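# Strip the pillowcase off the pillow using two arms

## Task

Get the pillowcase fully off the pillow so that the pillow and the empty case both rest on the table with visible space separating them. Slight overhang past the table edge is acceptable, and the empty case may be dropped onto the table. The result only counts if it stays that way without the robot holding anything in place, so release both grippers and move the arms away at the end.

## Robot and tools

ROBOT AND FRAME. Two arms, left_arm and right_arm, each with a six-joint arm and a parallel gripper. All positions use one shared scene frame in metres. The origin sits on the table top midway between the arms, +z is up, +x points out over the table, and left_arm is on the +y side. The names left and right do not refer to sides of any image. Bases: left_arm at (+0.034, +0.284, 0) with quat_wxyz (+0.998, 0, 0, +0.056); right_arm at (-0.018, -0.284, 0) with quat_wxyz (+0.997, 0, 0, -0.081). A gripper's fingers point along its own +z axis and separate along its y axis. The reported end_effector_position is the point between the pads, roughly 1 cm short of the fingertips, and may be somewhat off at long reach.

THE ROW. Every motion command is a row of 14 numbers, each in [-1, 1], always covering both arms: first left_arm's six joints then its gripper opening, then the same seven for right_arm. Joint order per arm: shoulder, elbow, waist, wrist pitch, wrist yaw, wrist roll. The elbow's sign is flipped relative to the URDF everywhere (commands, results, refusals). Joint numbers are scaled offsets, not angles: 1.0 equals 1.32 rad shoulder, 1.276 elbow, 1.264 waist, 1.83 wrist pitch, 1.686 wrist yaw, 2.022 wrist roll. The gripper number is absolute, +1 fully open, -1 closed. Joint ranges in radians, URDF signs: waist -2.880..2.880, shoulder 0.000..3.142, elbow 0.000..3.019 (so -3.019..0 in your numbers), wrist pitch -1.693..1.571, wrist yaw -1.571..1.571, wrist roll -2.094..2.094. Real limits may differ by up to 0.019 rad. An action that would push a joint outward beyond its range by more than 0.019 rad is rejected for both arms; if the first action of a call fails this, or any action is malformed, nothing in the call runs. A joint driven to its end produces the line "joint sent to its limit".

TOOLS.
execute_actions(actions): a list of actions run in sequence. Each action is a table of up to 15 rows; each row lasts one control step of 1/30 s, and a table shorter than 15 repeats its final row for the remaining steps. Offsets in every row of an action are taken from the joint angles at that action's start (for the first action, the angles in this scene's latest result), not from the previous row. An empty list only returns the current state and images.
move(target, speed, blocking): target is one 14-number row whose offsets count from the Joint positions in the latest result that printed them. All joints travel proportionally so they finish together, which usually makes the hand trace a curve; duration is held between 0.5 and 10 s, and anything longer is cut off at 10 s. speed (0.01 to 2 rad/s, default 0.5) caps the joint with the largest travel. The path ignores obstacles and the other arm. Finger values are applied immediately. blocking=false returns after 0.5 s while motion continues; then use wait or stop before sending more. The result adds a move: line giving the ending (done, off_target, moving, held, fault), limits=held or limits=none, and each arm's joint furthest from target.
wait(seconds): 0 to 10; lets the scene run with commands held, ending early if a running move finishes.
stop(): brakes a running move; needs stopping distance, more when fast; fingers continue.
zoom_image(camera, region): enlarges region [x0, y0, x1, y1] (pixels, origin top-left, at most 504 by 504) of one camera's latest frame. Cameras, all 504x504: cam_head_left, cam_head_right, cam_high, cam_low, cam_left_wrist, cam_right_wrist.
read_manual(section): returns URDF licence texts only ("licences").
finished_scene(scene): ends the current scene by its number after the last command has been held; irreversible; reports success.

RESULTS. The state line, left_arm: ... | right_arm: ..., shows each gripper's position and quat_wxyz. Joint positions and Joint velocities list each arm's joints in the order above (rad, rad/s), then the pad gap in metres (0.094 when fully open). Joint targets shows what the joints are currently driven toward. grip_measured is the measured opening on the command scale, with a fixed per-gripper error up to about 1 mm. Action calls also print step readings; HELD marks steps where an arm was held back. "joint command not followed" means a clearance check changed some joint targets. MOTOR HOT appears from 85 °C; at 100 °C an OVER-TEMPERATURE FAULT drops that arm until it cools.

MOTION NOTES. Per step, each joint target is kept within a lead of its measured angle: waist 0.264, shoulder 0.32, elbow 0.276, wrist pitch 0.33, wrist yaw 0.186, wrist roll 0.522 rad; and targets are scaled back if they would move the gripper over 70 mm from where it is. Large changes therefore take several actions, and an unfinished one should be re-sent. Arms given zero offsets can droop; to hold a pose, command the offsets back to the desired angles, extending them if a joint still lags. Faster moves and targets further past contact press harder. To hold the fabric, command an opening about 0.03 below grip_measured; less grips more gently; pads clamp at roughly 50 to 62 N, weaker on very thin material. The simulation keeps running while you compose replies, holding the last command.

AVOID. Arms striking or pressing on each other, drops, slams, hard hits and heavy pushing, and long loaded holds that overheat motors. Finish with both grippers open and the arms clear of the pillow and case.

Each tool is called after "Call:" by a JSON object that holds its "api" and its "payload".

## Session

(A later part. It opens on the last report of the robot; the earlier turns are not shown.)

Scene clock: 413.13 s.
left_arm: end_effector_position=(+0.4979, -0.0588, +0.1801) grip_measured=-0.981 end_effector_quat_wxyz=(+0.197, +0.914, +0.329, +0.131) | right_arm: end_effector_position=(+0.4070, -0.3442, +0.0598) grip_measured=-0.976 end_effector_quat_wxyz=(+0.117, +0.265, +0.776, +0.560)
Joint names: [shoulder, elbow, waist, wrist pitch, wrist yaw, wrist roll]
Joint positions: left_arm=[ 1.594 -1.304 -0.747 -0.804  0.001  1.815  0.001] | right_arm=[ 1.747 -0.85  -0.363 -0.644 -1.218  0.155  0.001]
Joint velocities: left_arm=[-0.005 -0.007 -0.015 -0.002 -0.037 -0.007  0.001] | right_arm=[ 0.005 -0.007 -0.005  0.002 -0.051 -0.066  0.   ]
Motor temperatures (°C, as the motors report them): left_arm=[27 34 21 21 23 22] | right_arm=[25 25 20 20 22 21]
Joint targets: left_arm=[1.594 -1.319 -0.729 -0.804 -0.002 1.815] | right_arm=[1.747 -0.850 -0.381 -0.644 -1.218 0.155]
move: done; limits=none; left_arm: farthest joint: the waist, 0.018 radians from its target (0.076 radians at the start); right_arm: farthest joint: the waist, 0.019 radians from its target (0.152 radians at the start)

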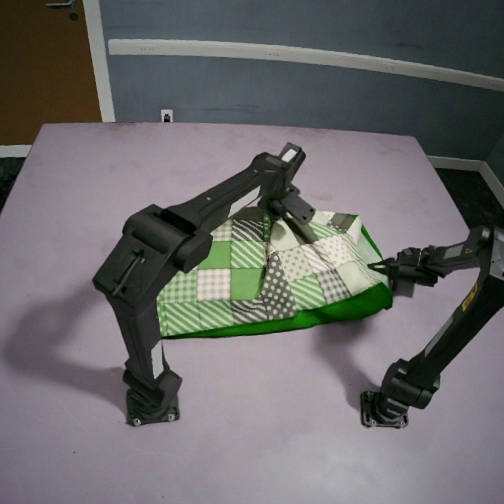

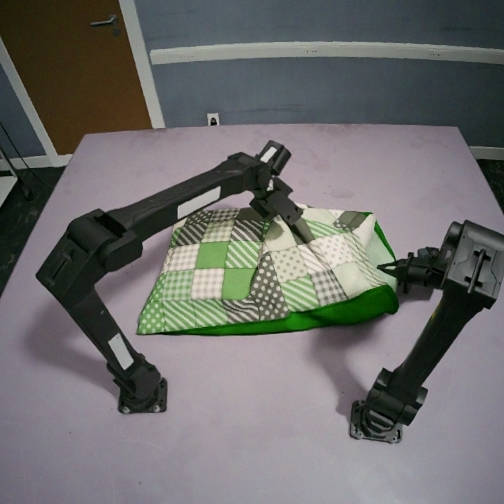

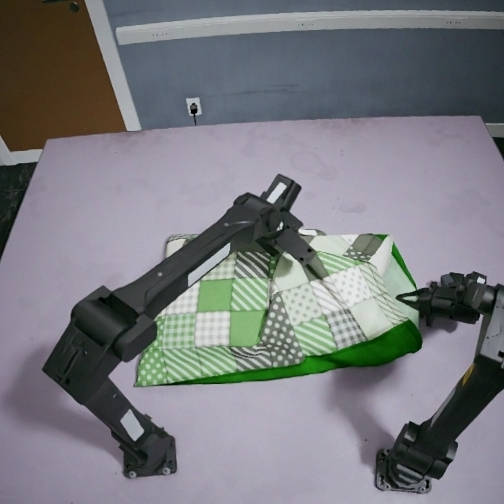

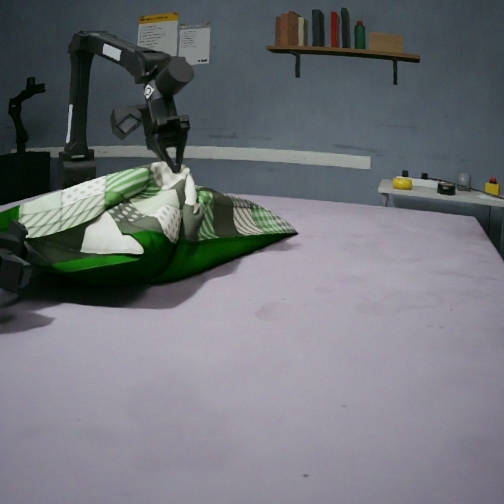

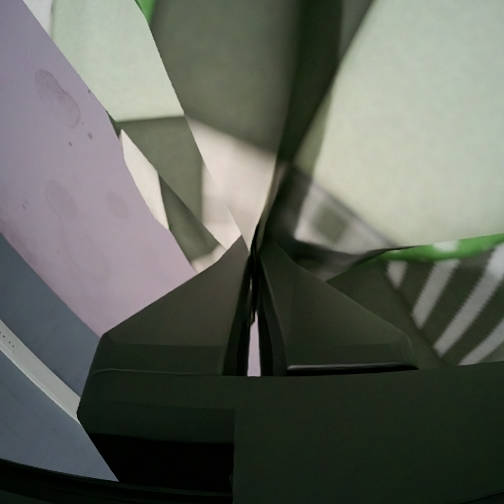

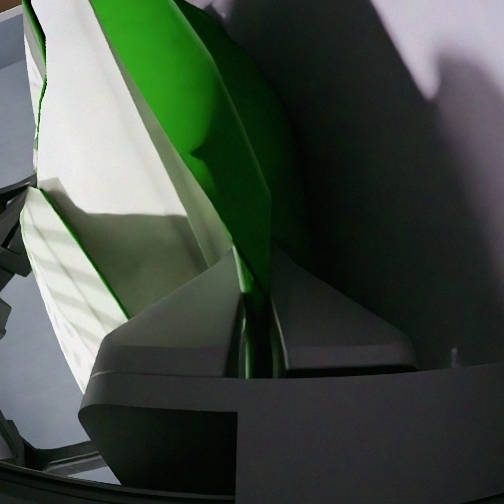

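Call:
{"api": "move", "payload": {"target": [0,-0.01,0,0,0,0,-1, -0.06,0,-0.04,0,0,0,0], "speed": 0.2}}

Call:
{"api": "move", "payload": {"target": [0,-0.01,0,0,0,0,-1, 0,0,0.1,0,0,0,0], "speed": 0.15}}

Call:
{"api": "move", "payload": {"target": [0,-0.01,0,0,0,0,-1, 0,0,0.07,0,0,0,0], "speed": 0.15}}

Scene clock: 425.67 s.
left_arm: end_effector_position=(+0.4967, -0.0588, +0.1786) grip_measured=-0.981 end_effector_quat_wxyz=(+0.196, +0.915, +0.329, +0.129) | right_arm: end_effector_position=(+0.4078, -0.3638, +0.0888) grip_measured=-0.002 end_effector_quat_wxyz=(+0.159, +0.260, +0.777, +0.550)
Joint names: [shoulder, elbow, waist, wrist pitch, wrist yaw, wrist roll]
Joint positions: left_arm=[ 1.594 -1.301 -0.748 -0.804  0.003  1.815  0.001] | right_arm=[ 1.67  -0.85  -0.404 -0.644 -1.218  0.155  0.047]
Joint velocities: left_arm=[-0.005  0.002 -0.005  0.017  0.007  0.051 -0.   ] | right_arm=[ 0.005  0.022 -0.015 -0.002 -0.081 -0.051 -0.001]
Motor temperatures (°C, as the motors report them): left_arm=[27 33 21 21 23 22] | right_arm=[25 25 20 20 22 21]
Joint targets: left_arm=[1.594 -1.317 -0.747 -0.804 0.001 1.815] | right_arm=[1.668 -0.850 -0.414 -0.644 -1.218 0.155]
move: done; limits=none; left_arm: farthest joint: the elbow, 0.015 radians from its target (0.012 radians at the start); right_arm: farthest joint: the waist, 0.010 radians from its target (0.050 radians at the start)

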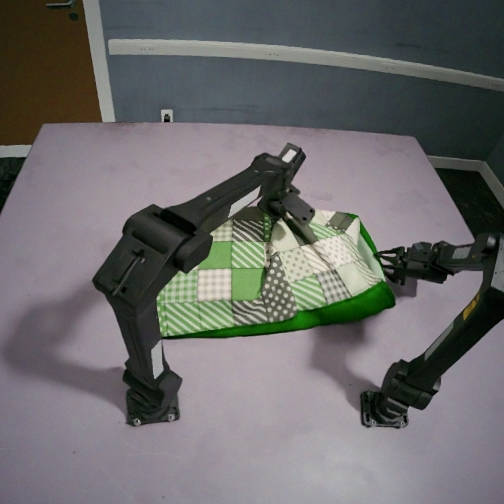

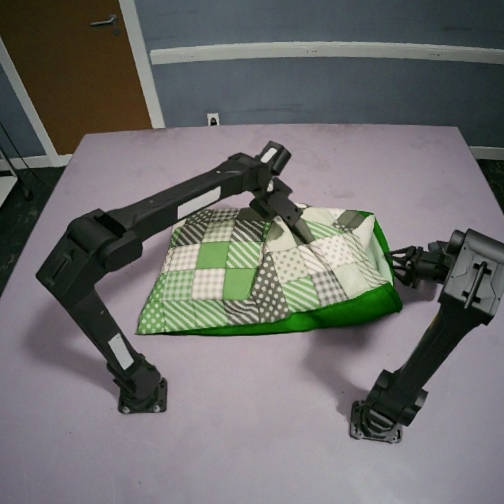

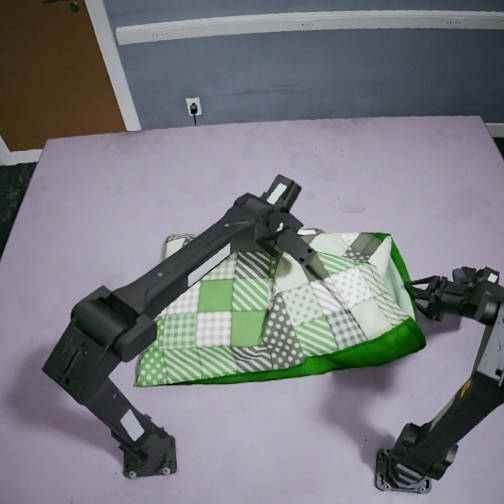

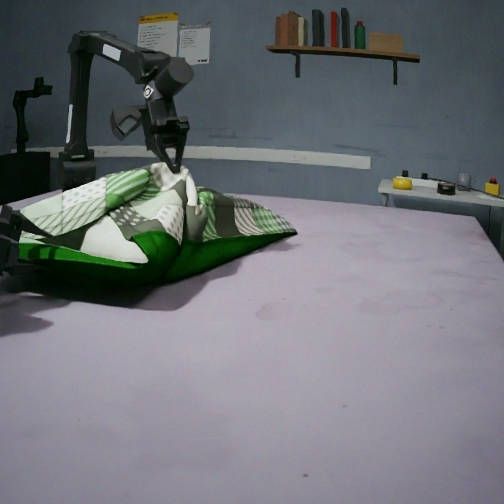

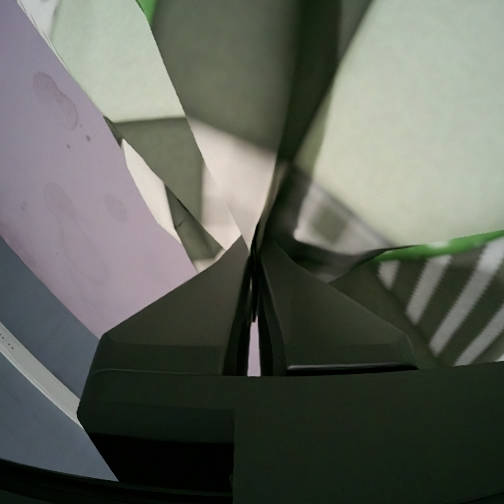

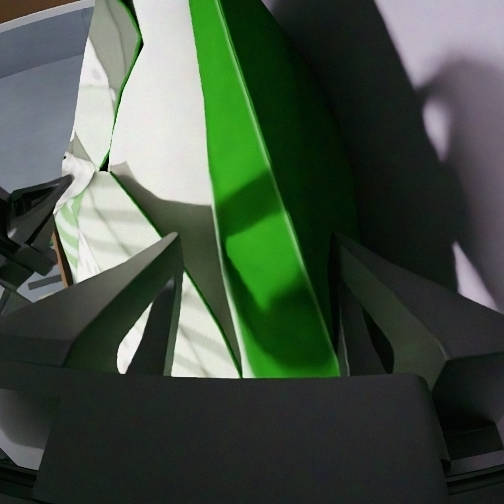

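Scene clock: 426.87 s.
left_arm: end_effector_position=(+0.4956, -0.0585, +0.1770) grip_measured=-0.981 end_effector_quat_wxyz=(+0.195, +0.915, +0.329, +0.128) | right_arm: end_effector_position=(+0.4142, -0.3138, +0.0888) grip_measured=-0.002 end_effector_quat_wxyz=(+0.127, +0.215, +0.791, +0.559)
Joint names: [shoulder, elbow, waist, wrist pitch, wrist yaw, wrist roll]
Joint positions: left_arm=[ 1.594 -1.298 -0.748 -0.804  0.004  1.815  0.001] | right_arm=[ 1.67  -0.85  -0.288 -0.644 -1.218  0.155  0.047]
Joint velocities: left_arm=[-0.015  0.027  0.005 -0.022  0.022 -0.081  0.001] | right_arm=[-0.024  0.002  0.005 -0.012  0.051 -0.022  0.   ]
Motor temperatures (°C, as the motors report them): left_arm=[27 33 21 21 23 22] | right_arm=[25 25 20 20 22 21]
Joint targets: left_arm=[1.594 -1.314 -0.748 -0.804 0.003 1.815] | right_arm=[1.670 -0.850 -0.277 -0.644 -1.218 0.155]
move: done; limits=none; left_arm: farthest joint: the elbow, 0.016 radians from its target (0.012 radians at the start); right_arm: farthest joint: the waist, 0.010 radians from its target (0.126 radians at the start)

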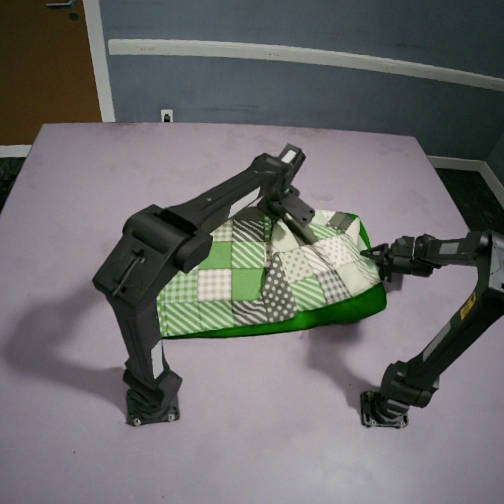

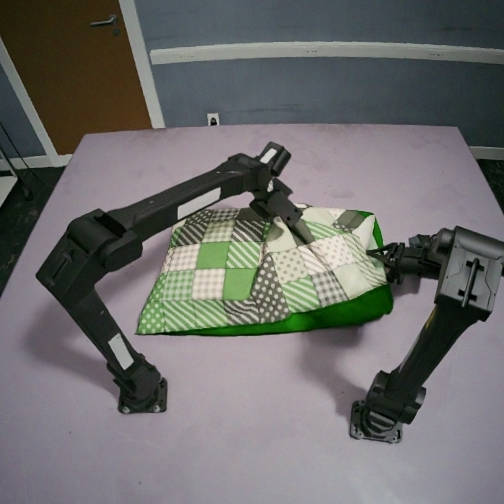

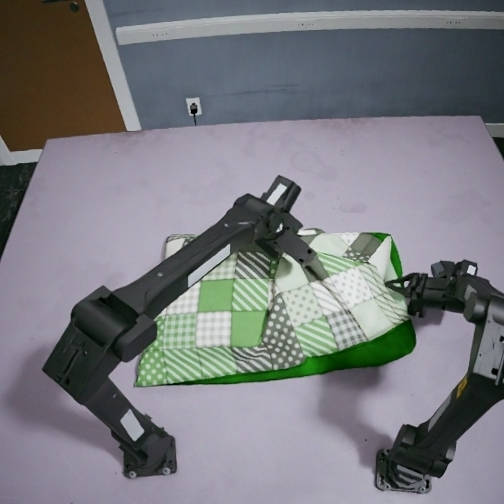

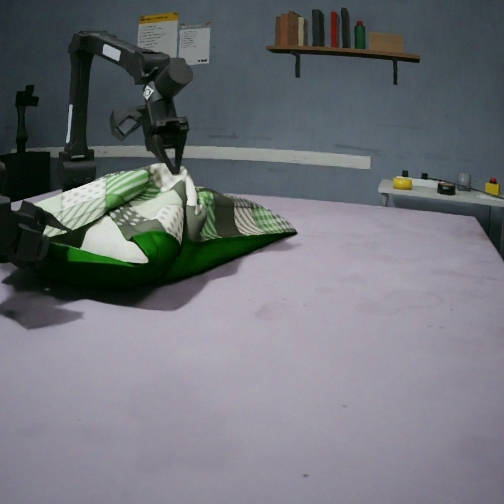

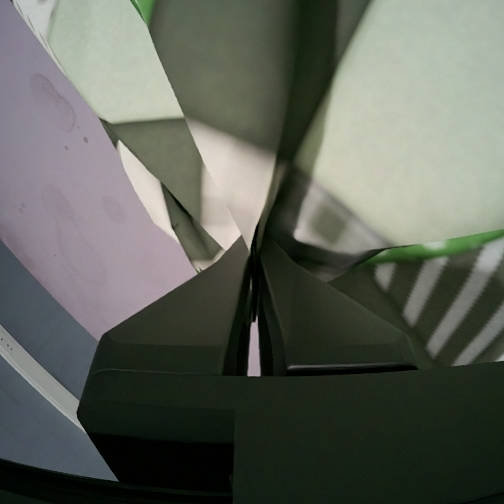

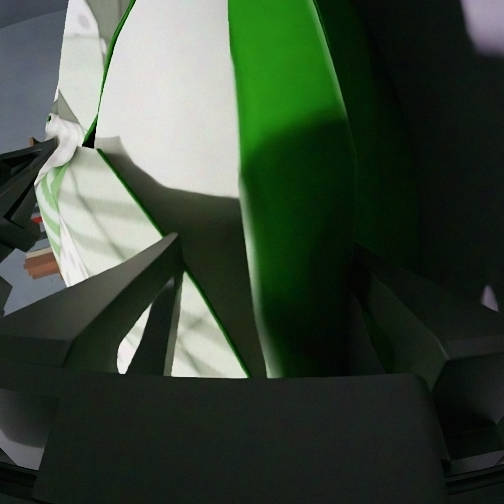

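Scene clock: 427.80 s.
left_arm: end_effector_position=(+0.4949, -0.0581, +0.1759) grip_measured=-0.981 end_effector_quat_wxyz=(+0.194, +0.915, +0.329, +0.127) | right_arm: end_effector_position=(+0.4152, -0.2805, +0.0888) grip_measured=-0.002 end_effector_quat_wxyz=(+0.105, +0.184, +0.799, +0.563)
Joint names: [shoulder, elbow, waist, wrist pitch, wrist yaw, wrist roll]
Joint positions: left_arm=[ 1.594 -1.296 -0.748 -0.804  0.005  1.815  0.001] | right_arm=[ 1.67  -0.85  -0.211 -0.644 -1.218  0.155  0.047]
Joint velocities: left_arm=[-0.024 -0.007 -0.005  0.022 -0.037  0.051 -0.   ] | right_arm=[-0.005  0.002  0.005 -0.007 -0.125 -0.037  0.001]
Motor temperatures (°C, as the motors report them): left_arm=[27 33 21 21 23 22] | right_arm=[25 25 20 20 22 21]
Joint targets: left_arm=[1.594 -1.311 -0.748 -0.804 0.004 1.815] | right_arm=[1.670 -0.850 -0.199 -0.644 -1.218 0.155]
move: done; limits=none; left_arm: farthest joint: the elbow, 0.015 radians from its target (0.013 radians at the start); right_arm: farthest joint: the waist, 0.011 radians from its target (0.088 radians at the start)

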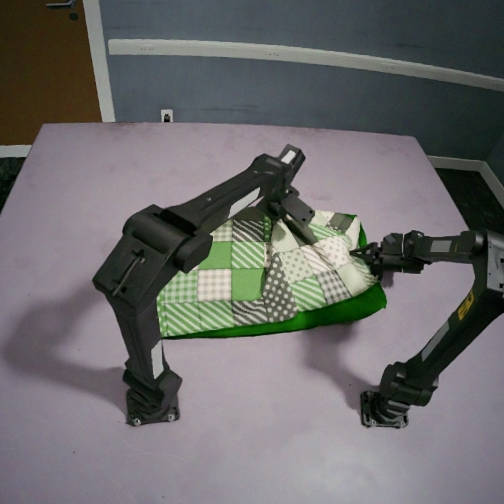

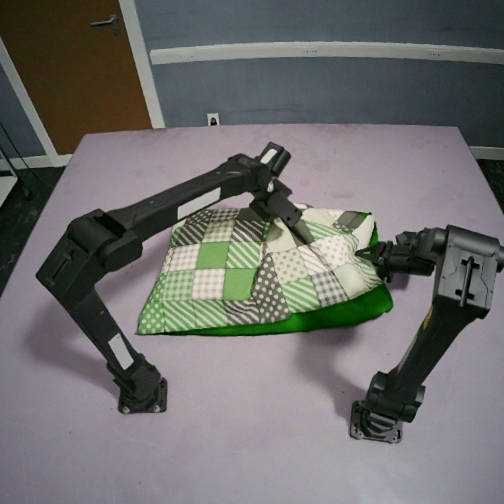

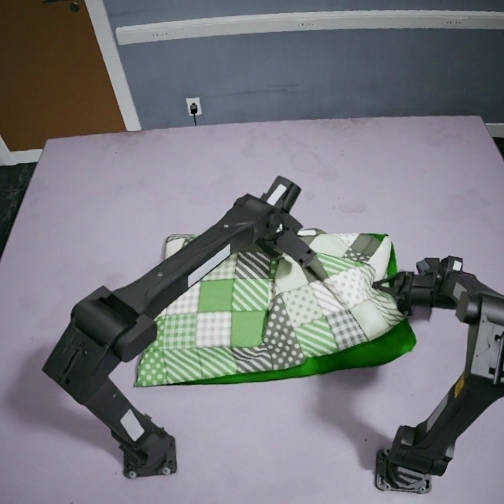

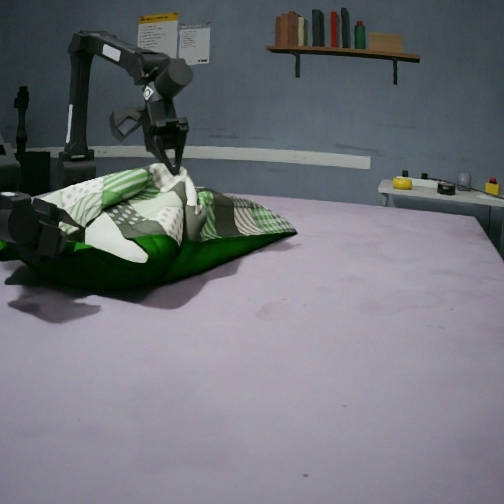

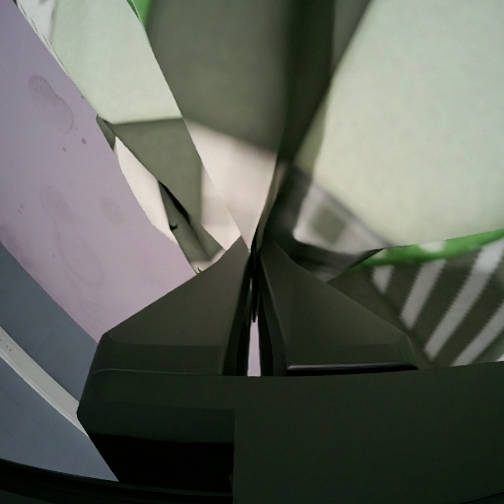

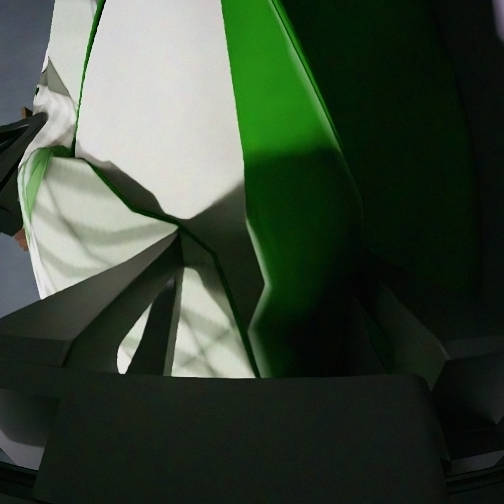

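Call:
{"api": "move", "payload": {"target": [0,0,0,0,0,0,1, -0.1,0,-0.3,0,0,0,1]}}

Call:
{"api": "move", "payload": {"target": [-0.369,0.337,0.208,-0.287,0,0,1, -0.1,0,-0.3,0,0,0,1], "speed": 0.6}}

Call:
{"api": "move", "payload": {"target": [0.085,0.13,0,0.153,0,0,1, 0,0,0,0,0,0,1], "speed": 0.3}}

Call:
{"api": "move", "payload": {"target": [0,0,0,0,0,0,-1, 0,0,0,0,0,0,1]}}

Call:
{"api": "move", "payload": {"target": [-0.1,-0.25,0,0,0,0,-1, 0,0,0,0,0,0,1], "speed": 0.3}}

Scene clock: 446.50 s.
left_arm: end_effector_position=(+0.4941, -0.0575, +0.1744) grip_measured=+1.000 end_effector_quat_wxyz=(+0.193, +0.916, +0.329, +0.126) | right_arm: end_effector_position=(+0.3873, -0.4430, +0.1368) grip_measured=+1.000 end_effector_quat_wxyz=(+0.258, +0.298, +0.761, +0.515)
Joint names: [shoulder, elbow, waist, wrist pitch, wrist yaw, wrist roll]
Joint positions: left_arm=[ 1.594 -1.293 -0.748 -0.804  0.005  1.815  0.094] | right_arm=[ 1.544 -0.85  -0.591 -0.644 -1.218  0.155  0.094]
Joint velocities: left_arm=[-0.015  0.012 -0.005 -0.007  0.007  0.007  0.002] | right_arm=[-0.015 -0.002  0.015  0.002 -0.022 -0.022  0.   ]
Motor temperatures (°C, as the motors report them): left_arm=[27 34 21 21 23 22] | right_arm=[25 25 20 20 22 21]
Joint targets: left_arm=[1.594 -1.296 -0.748 -0.804 0.005 1.815] | right_arm=[1.538 -0.850 -0.590 -0.644 -1.218 0.155]
move: done; limits=none; left_arm: farthest joint: the elbow, 0.003 radians from its target (0.000 radians at the start); right_arm: farthest joint: the shoulder, 0.006 radians from its target (0.132 radians at the start)

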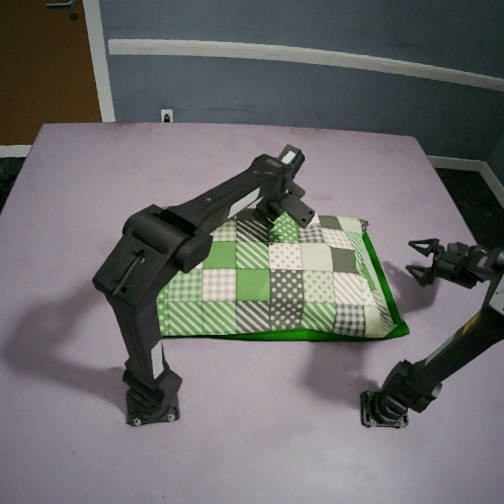

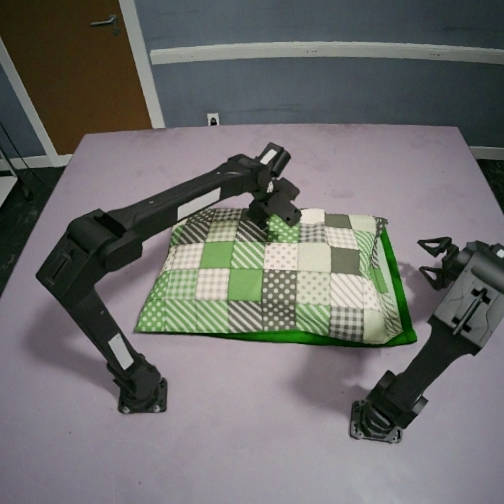

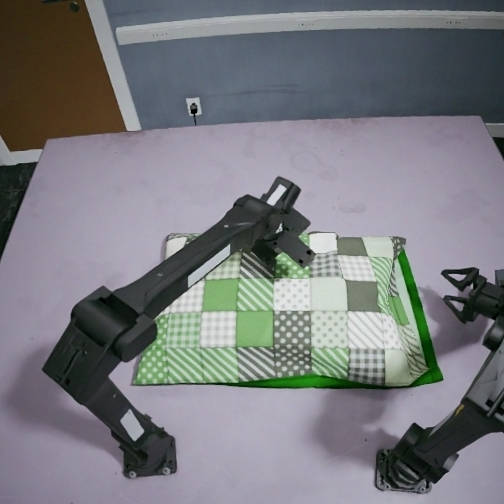

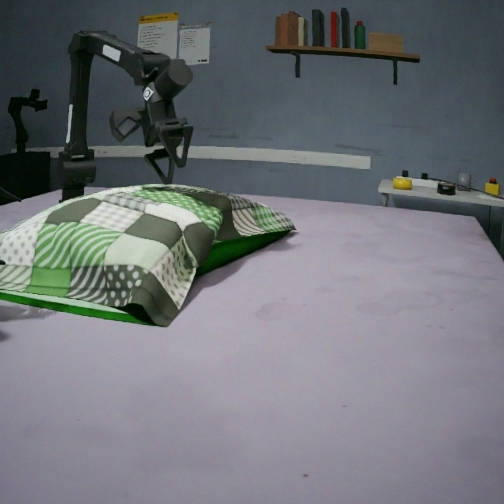

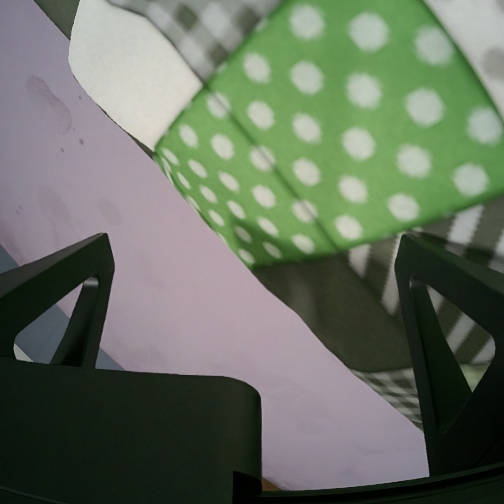

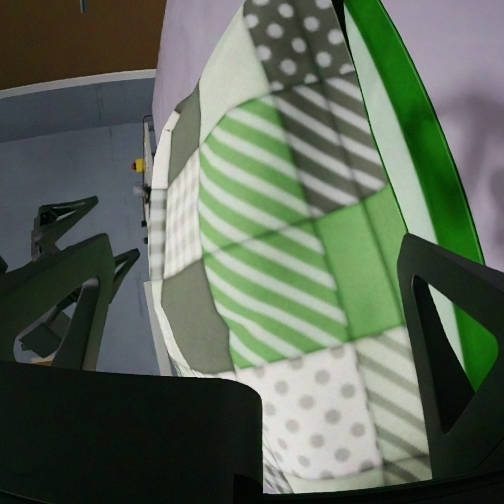

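Scene clock: 447.80 s.
left_arm: end_effector_position=(+0.2952, +0.1800, +0.1573) grip_measured=+1.000 end_effector_quat_wxyz=(-0.002, +0.889, +0.458, -0.005) | right_arm: end_effector_position=(+0.2987, -0.5776, +0.1845) grip_measured=+1.000 end_effector_quat_wxyz=(+0.392, +0.402, +0.707, +0.429)
Joint names: [shoulder, elbow, waist, wrist pitch, wrist yaw, wrist roll]
Joint positions: left_arm=[ 1.111 -0.855 -0.487 -1.324  0.005  1.815  0.094] | right_arm=[ 1.419 -0.85  -0.968 -0.644 -1.218  0.155  0.094]
Joint velocities: left_arm=[-0.015 -0.012 -0.015 -0.002 -0.022  0.007  0.   ] | right_arm=[-0.015 -0.002 -0.015 -0.032  0.037  0.037  0.   ]
Motor temperatures (°C, as the motors report them): left_arm=[27 33 21 21 23 22] | right_arm=[25 25 20 20 22 21]
Joint targets: left_arm=[1.107 -0.863 -0.485 -1.329 0.005 1.815] | right_arm=[1.412 -0.850 -0.970 -0.644 -1.218 0.155]
move: done; limits=none; left_arm: farthest joint: the elbow, 0.008 radians from its target (0.430 radians at the start); right_arm: farthest joint: the shoulder, 0.007 radians from its target (0.132 radians at the start)

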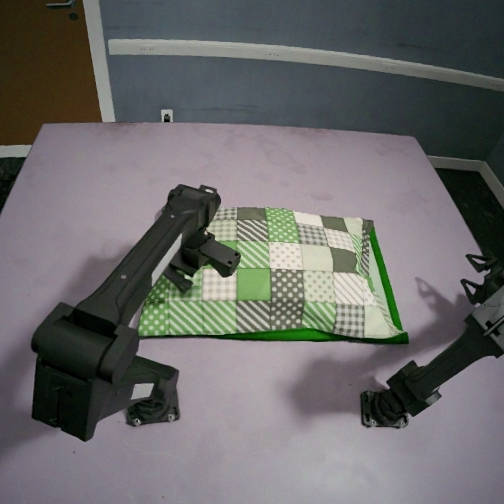

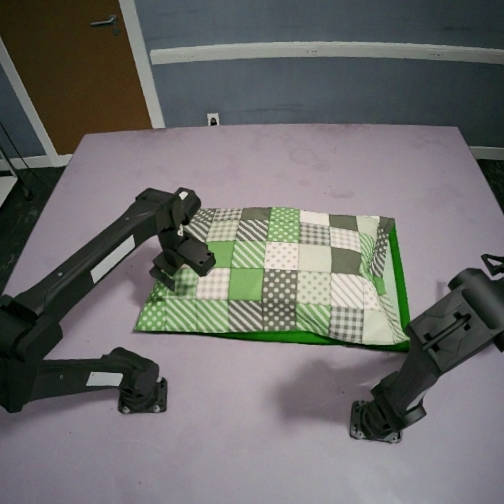

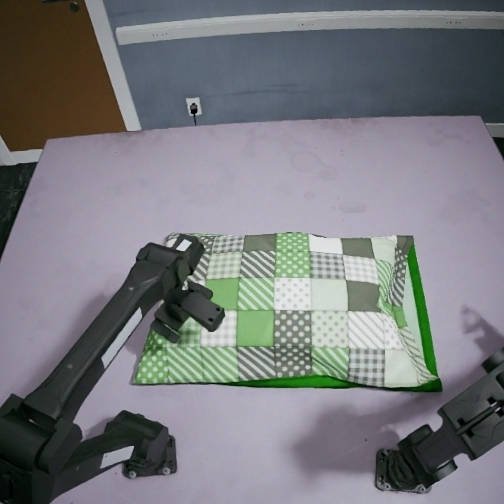

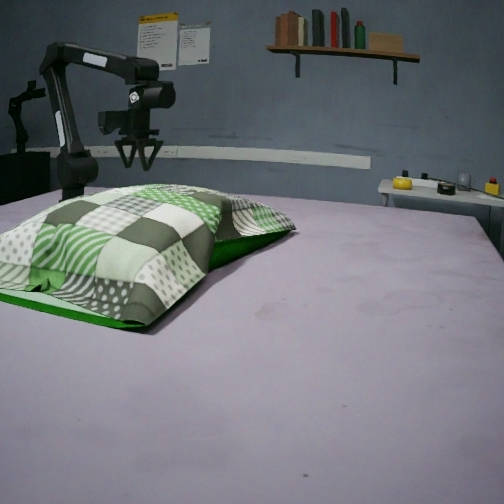

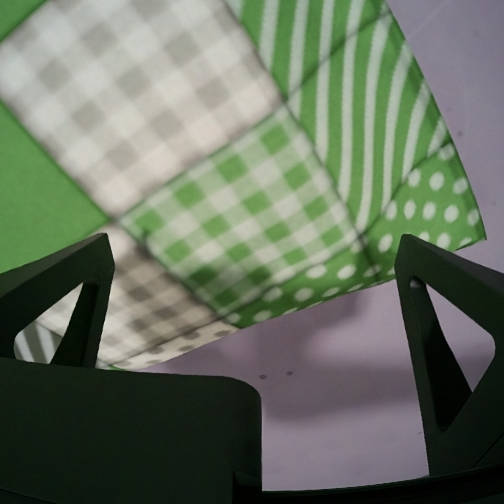

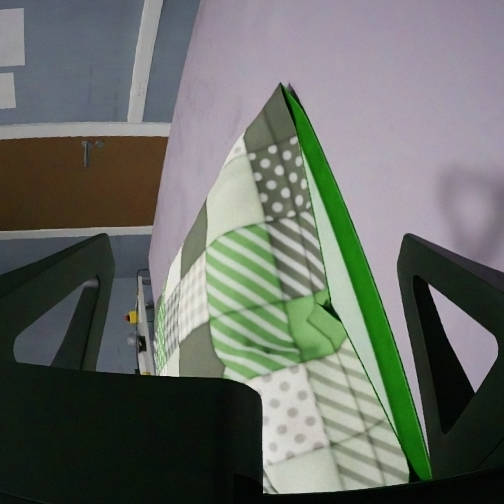

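Scene clock: 449.13 s.
left_arm: end_effector_position=(+0.3028, +0.1769, +0.0831) grip_measured=+1.000 end_effector_quat_wxyz=(+0.014, +0.889, +0.458, +0.009) | right_arm: end_effector_position=(+0.2987, -0.5776, +0.1845) grip_measured=+1.000 end_effector_quat_wxyz=(+0.392, +0.402, +0.707, +0.429)
Joint names: [shoulder, elbow, waist, wrist pitch, wrist yaw, wrist roll]
Joint positions: left_arm=[ 1.19  -0.704 -0.487 -1.051  0.005  1.815  0.094] | right_arm=[ 1.419 -0.85  -0.968 -0.644 -1.218  0.155  0.094]
Joint velocities: left_arm=[-0.005  0.007 -0.005  0.022 -0.11  -0.007  0.   ] | right_arm=[ 0.015  0.007 -0.005  0.007 -0.037 -0.037  0.   ]
Motor temperatures (°C, as the motors report them): left_arm=[27 33 21 21 23 22] | right_arm=[25 26 20 20 22 21]
Joint targets: left_arm=[1.223 -0.689 -0.487 -1.044 0.004 1.815] | right_arm=[1.419 -0.850 -0.968 -0.644 -1.218 0.155]
move: off_target (left_arm); limits=none; left_arm: farthest joint: the shoulder, 0.033 radians from its target (0.112 radians at the start); right_arm: farthest joint: the waist, 0.000 radians from its target (0.000 radians at the start)

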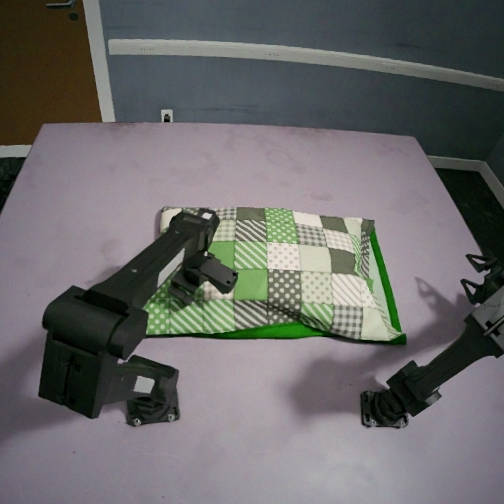

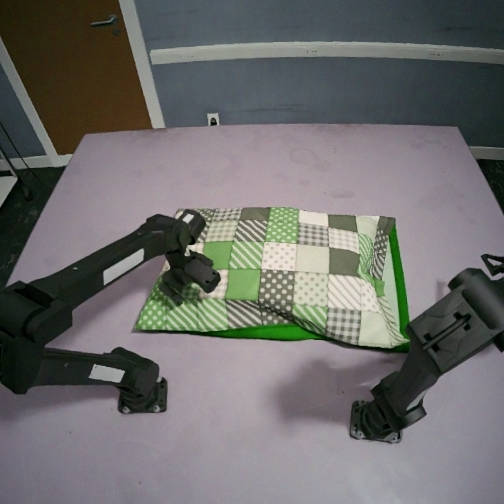

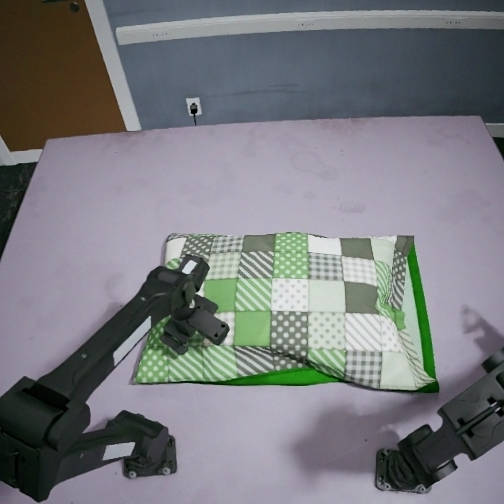

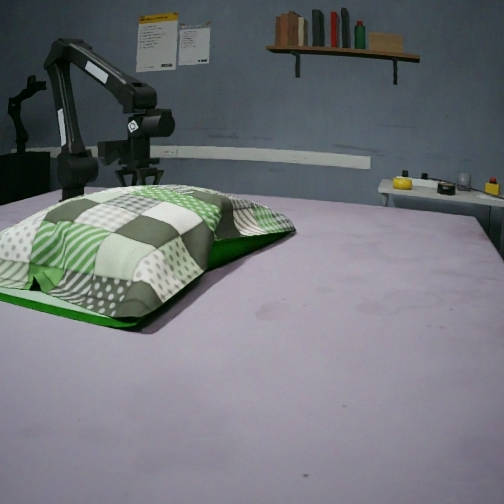

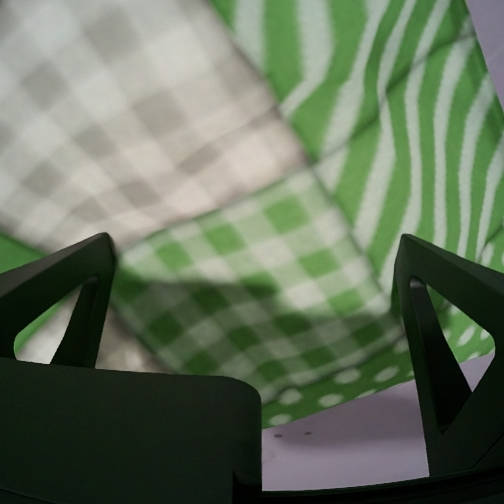

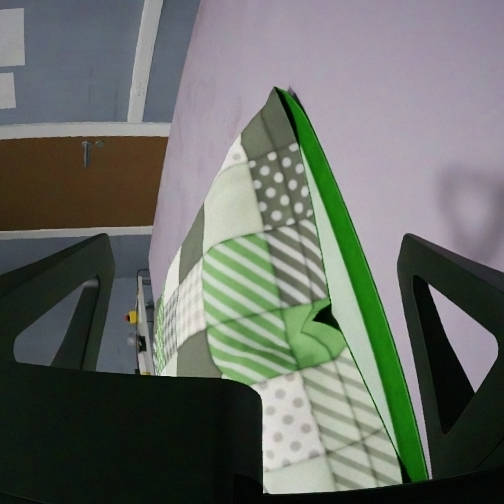

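Scene clock: 449.63 s.
left_arm: end_effector_position=(+0.3023, +0.1773, +0.0827) grip_measured=-0.979 end_effector_quat_wxyz=(+0.013, +0.889, +0.458, +0.009) | right_arm: end_effector_position=(+0.2987, -0.5776, +0.1845) grip_measured=+1.000 end_effector_quat_wxyz=(+0.392, +0.402, +0.707, +0.429)
Joint names: [shoulder, elbow, waist, wrist pitch, wrist yaw, wrist roll]
Joint positions: left_arm=[ 1.189 -0.702 -0.487 -1.051  0.004  1.815  0.001] | right_arm=[ 1.419 -0.85  -0.968 -0.644 -1.218  0.155  0.094]
Joint velocities: left_arm=[-0.015  0.007  0.005  0.007 -0.051  0.051 -0.   ] | right_arm=[-0.005  0.002 -0.015 -0.017 -0.066 -0.081  0.   ]
Motor temperatures (°C, as the motors report them): left_arm=[27 33 21 21 23 22] | right_arm=[25 26 20 20 22 21]
Joint targets: left_arm=[1.190 -0.704 -0.487 -1.051 0.005 1.815] | right_arm=[1.419 -0.850 -0.968 -0.644 -1.218 0.155]
move: done; limits=none; left_arm: farthest joint: the elbow, 0.002 radians from its target (0.000 radians at the start); right_arm: farthest joint: the waist, 0.000 radians from its target (0.000 radians at the start)

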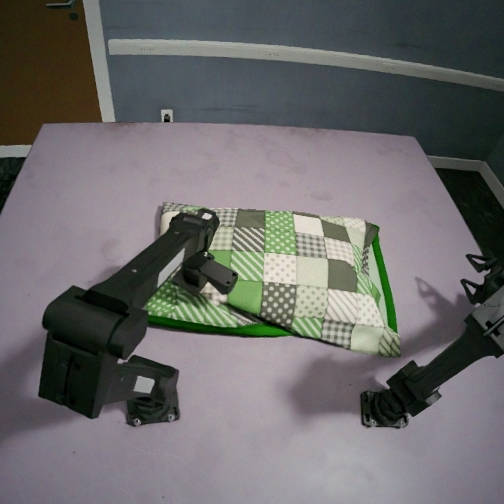

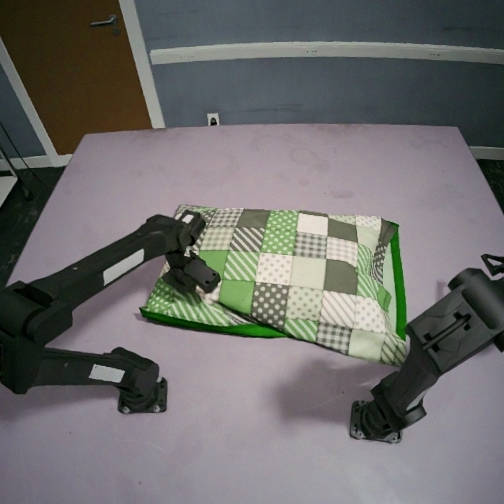

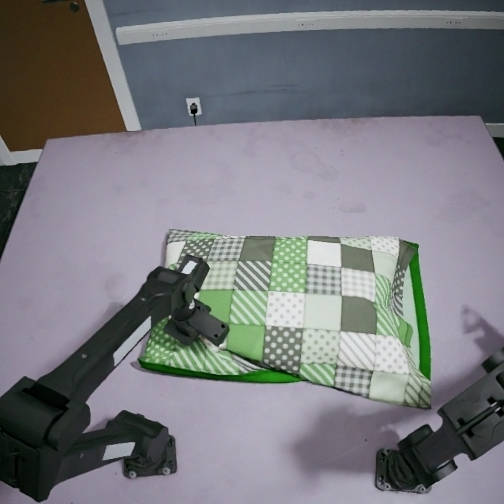

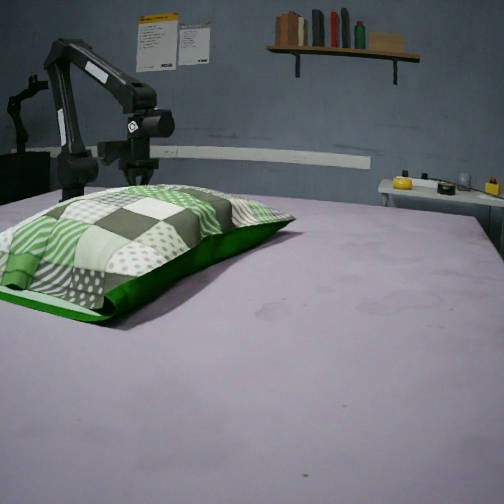

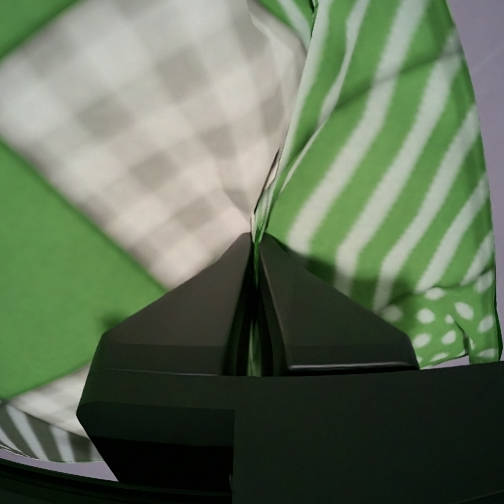

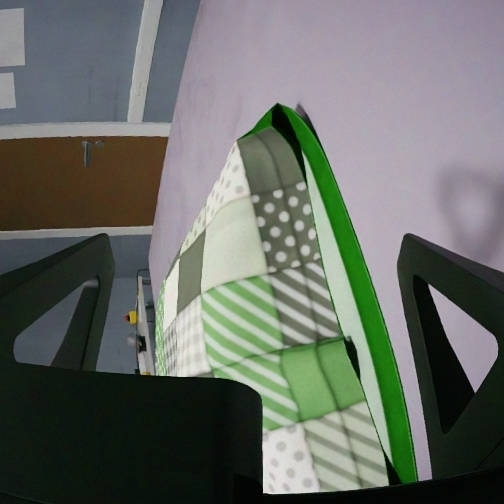

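Scene clock: 451.10 s.
left_arm: end_effector_position=(+0.3859, +0.1443, +0.2302) grip_measured=-0.979 end_effector_quat_wxyz=(+0.155, +0.870, +0.448, +0.134) | right_arm: end_effector_position=(+0.2987, -0.5776, +0.1845) grip_measured=+1.000 end_effector_quat_wxyz=(+0.392, +0.402, +0.707, +0.429)
Joint names: [shoulder, elbow, waist, wrist pitch, wrist yaw, wrist roll]
Joint positions: left_arm=[ 1.073 -0.968 -0.487 -1.052  0.004  1.815  0.001] | right_arm=[ 1.419 -0.85  -0.968 -0.644 -1.218  0.155  0.094]
Joint velocities: left_arm=[-0.005  0.012  0.005 -0.002 -0.037 -0.022  0.   ] | right_arm=[ 0.005 -0.007 -0.005  0.007 -0.007 -0.022  0.   ]
Motor temperatures (°C, as the motors report them): left_arm=[27 34 21 21 23 22] | right_arm=[25 26 20 20 22 21]
Joint targets: left_arm=[1.057 -1.021 -0.487 -1.051 0.004 1.815] | right_arm=[1.419 -0.850 -0.968 -0.644 -1.218 0.155]
move: off_target (left_arm); limits=none; left_arm: farthest joint: the elbow, 0.053 radians from its target (0.319 radians at the start); right_arm: farthest joint: the waist, 0.000 radians from its target (0.000 radians at the start)

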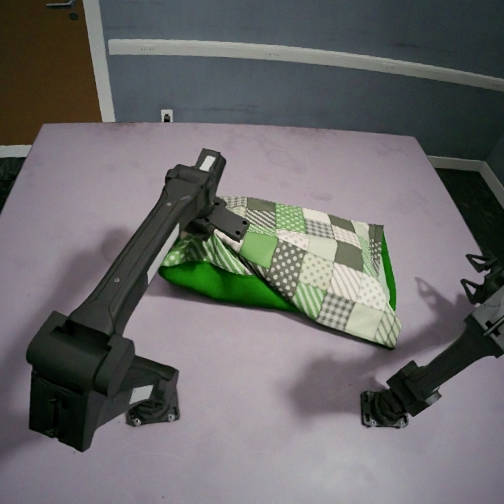

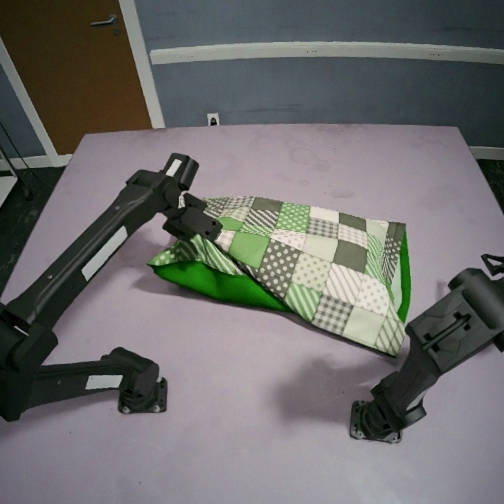

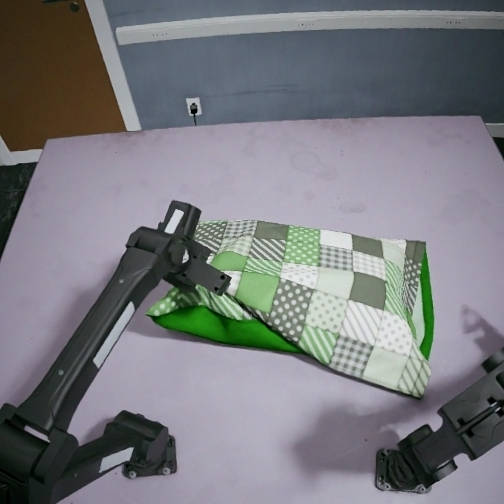

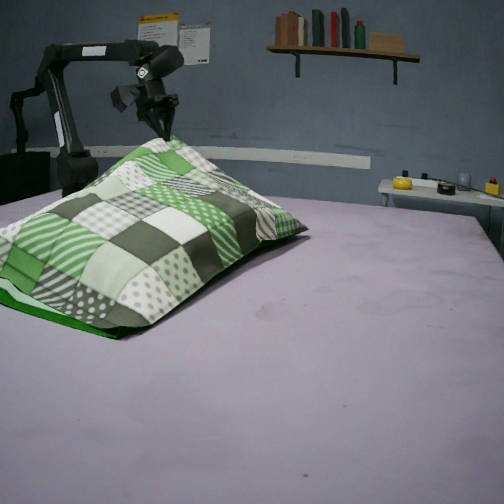

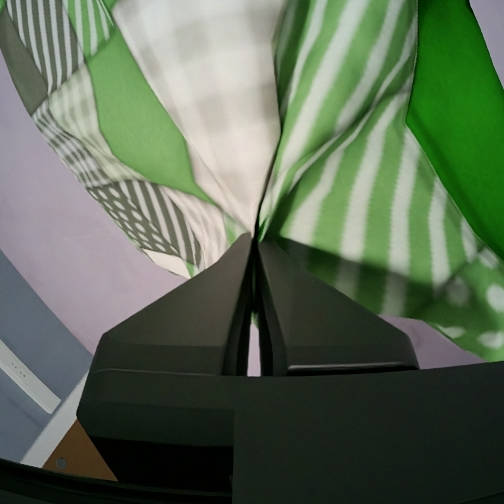

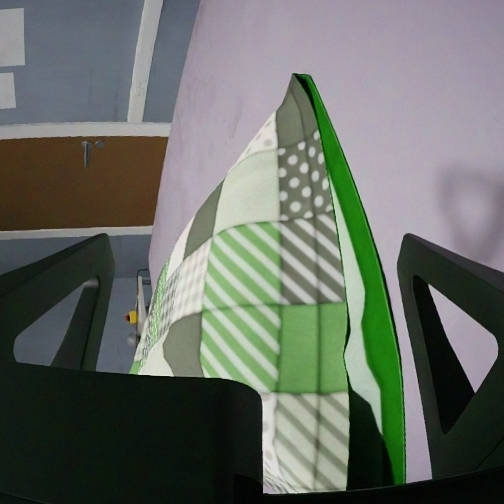

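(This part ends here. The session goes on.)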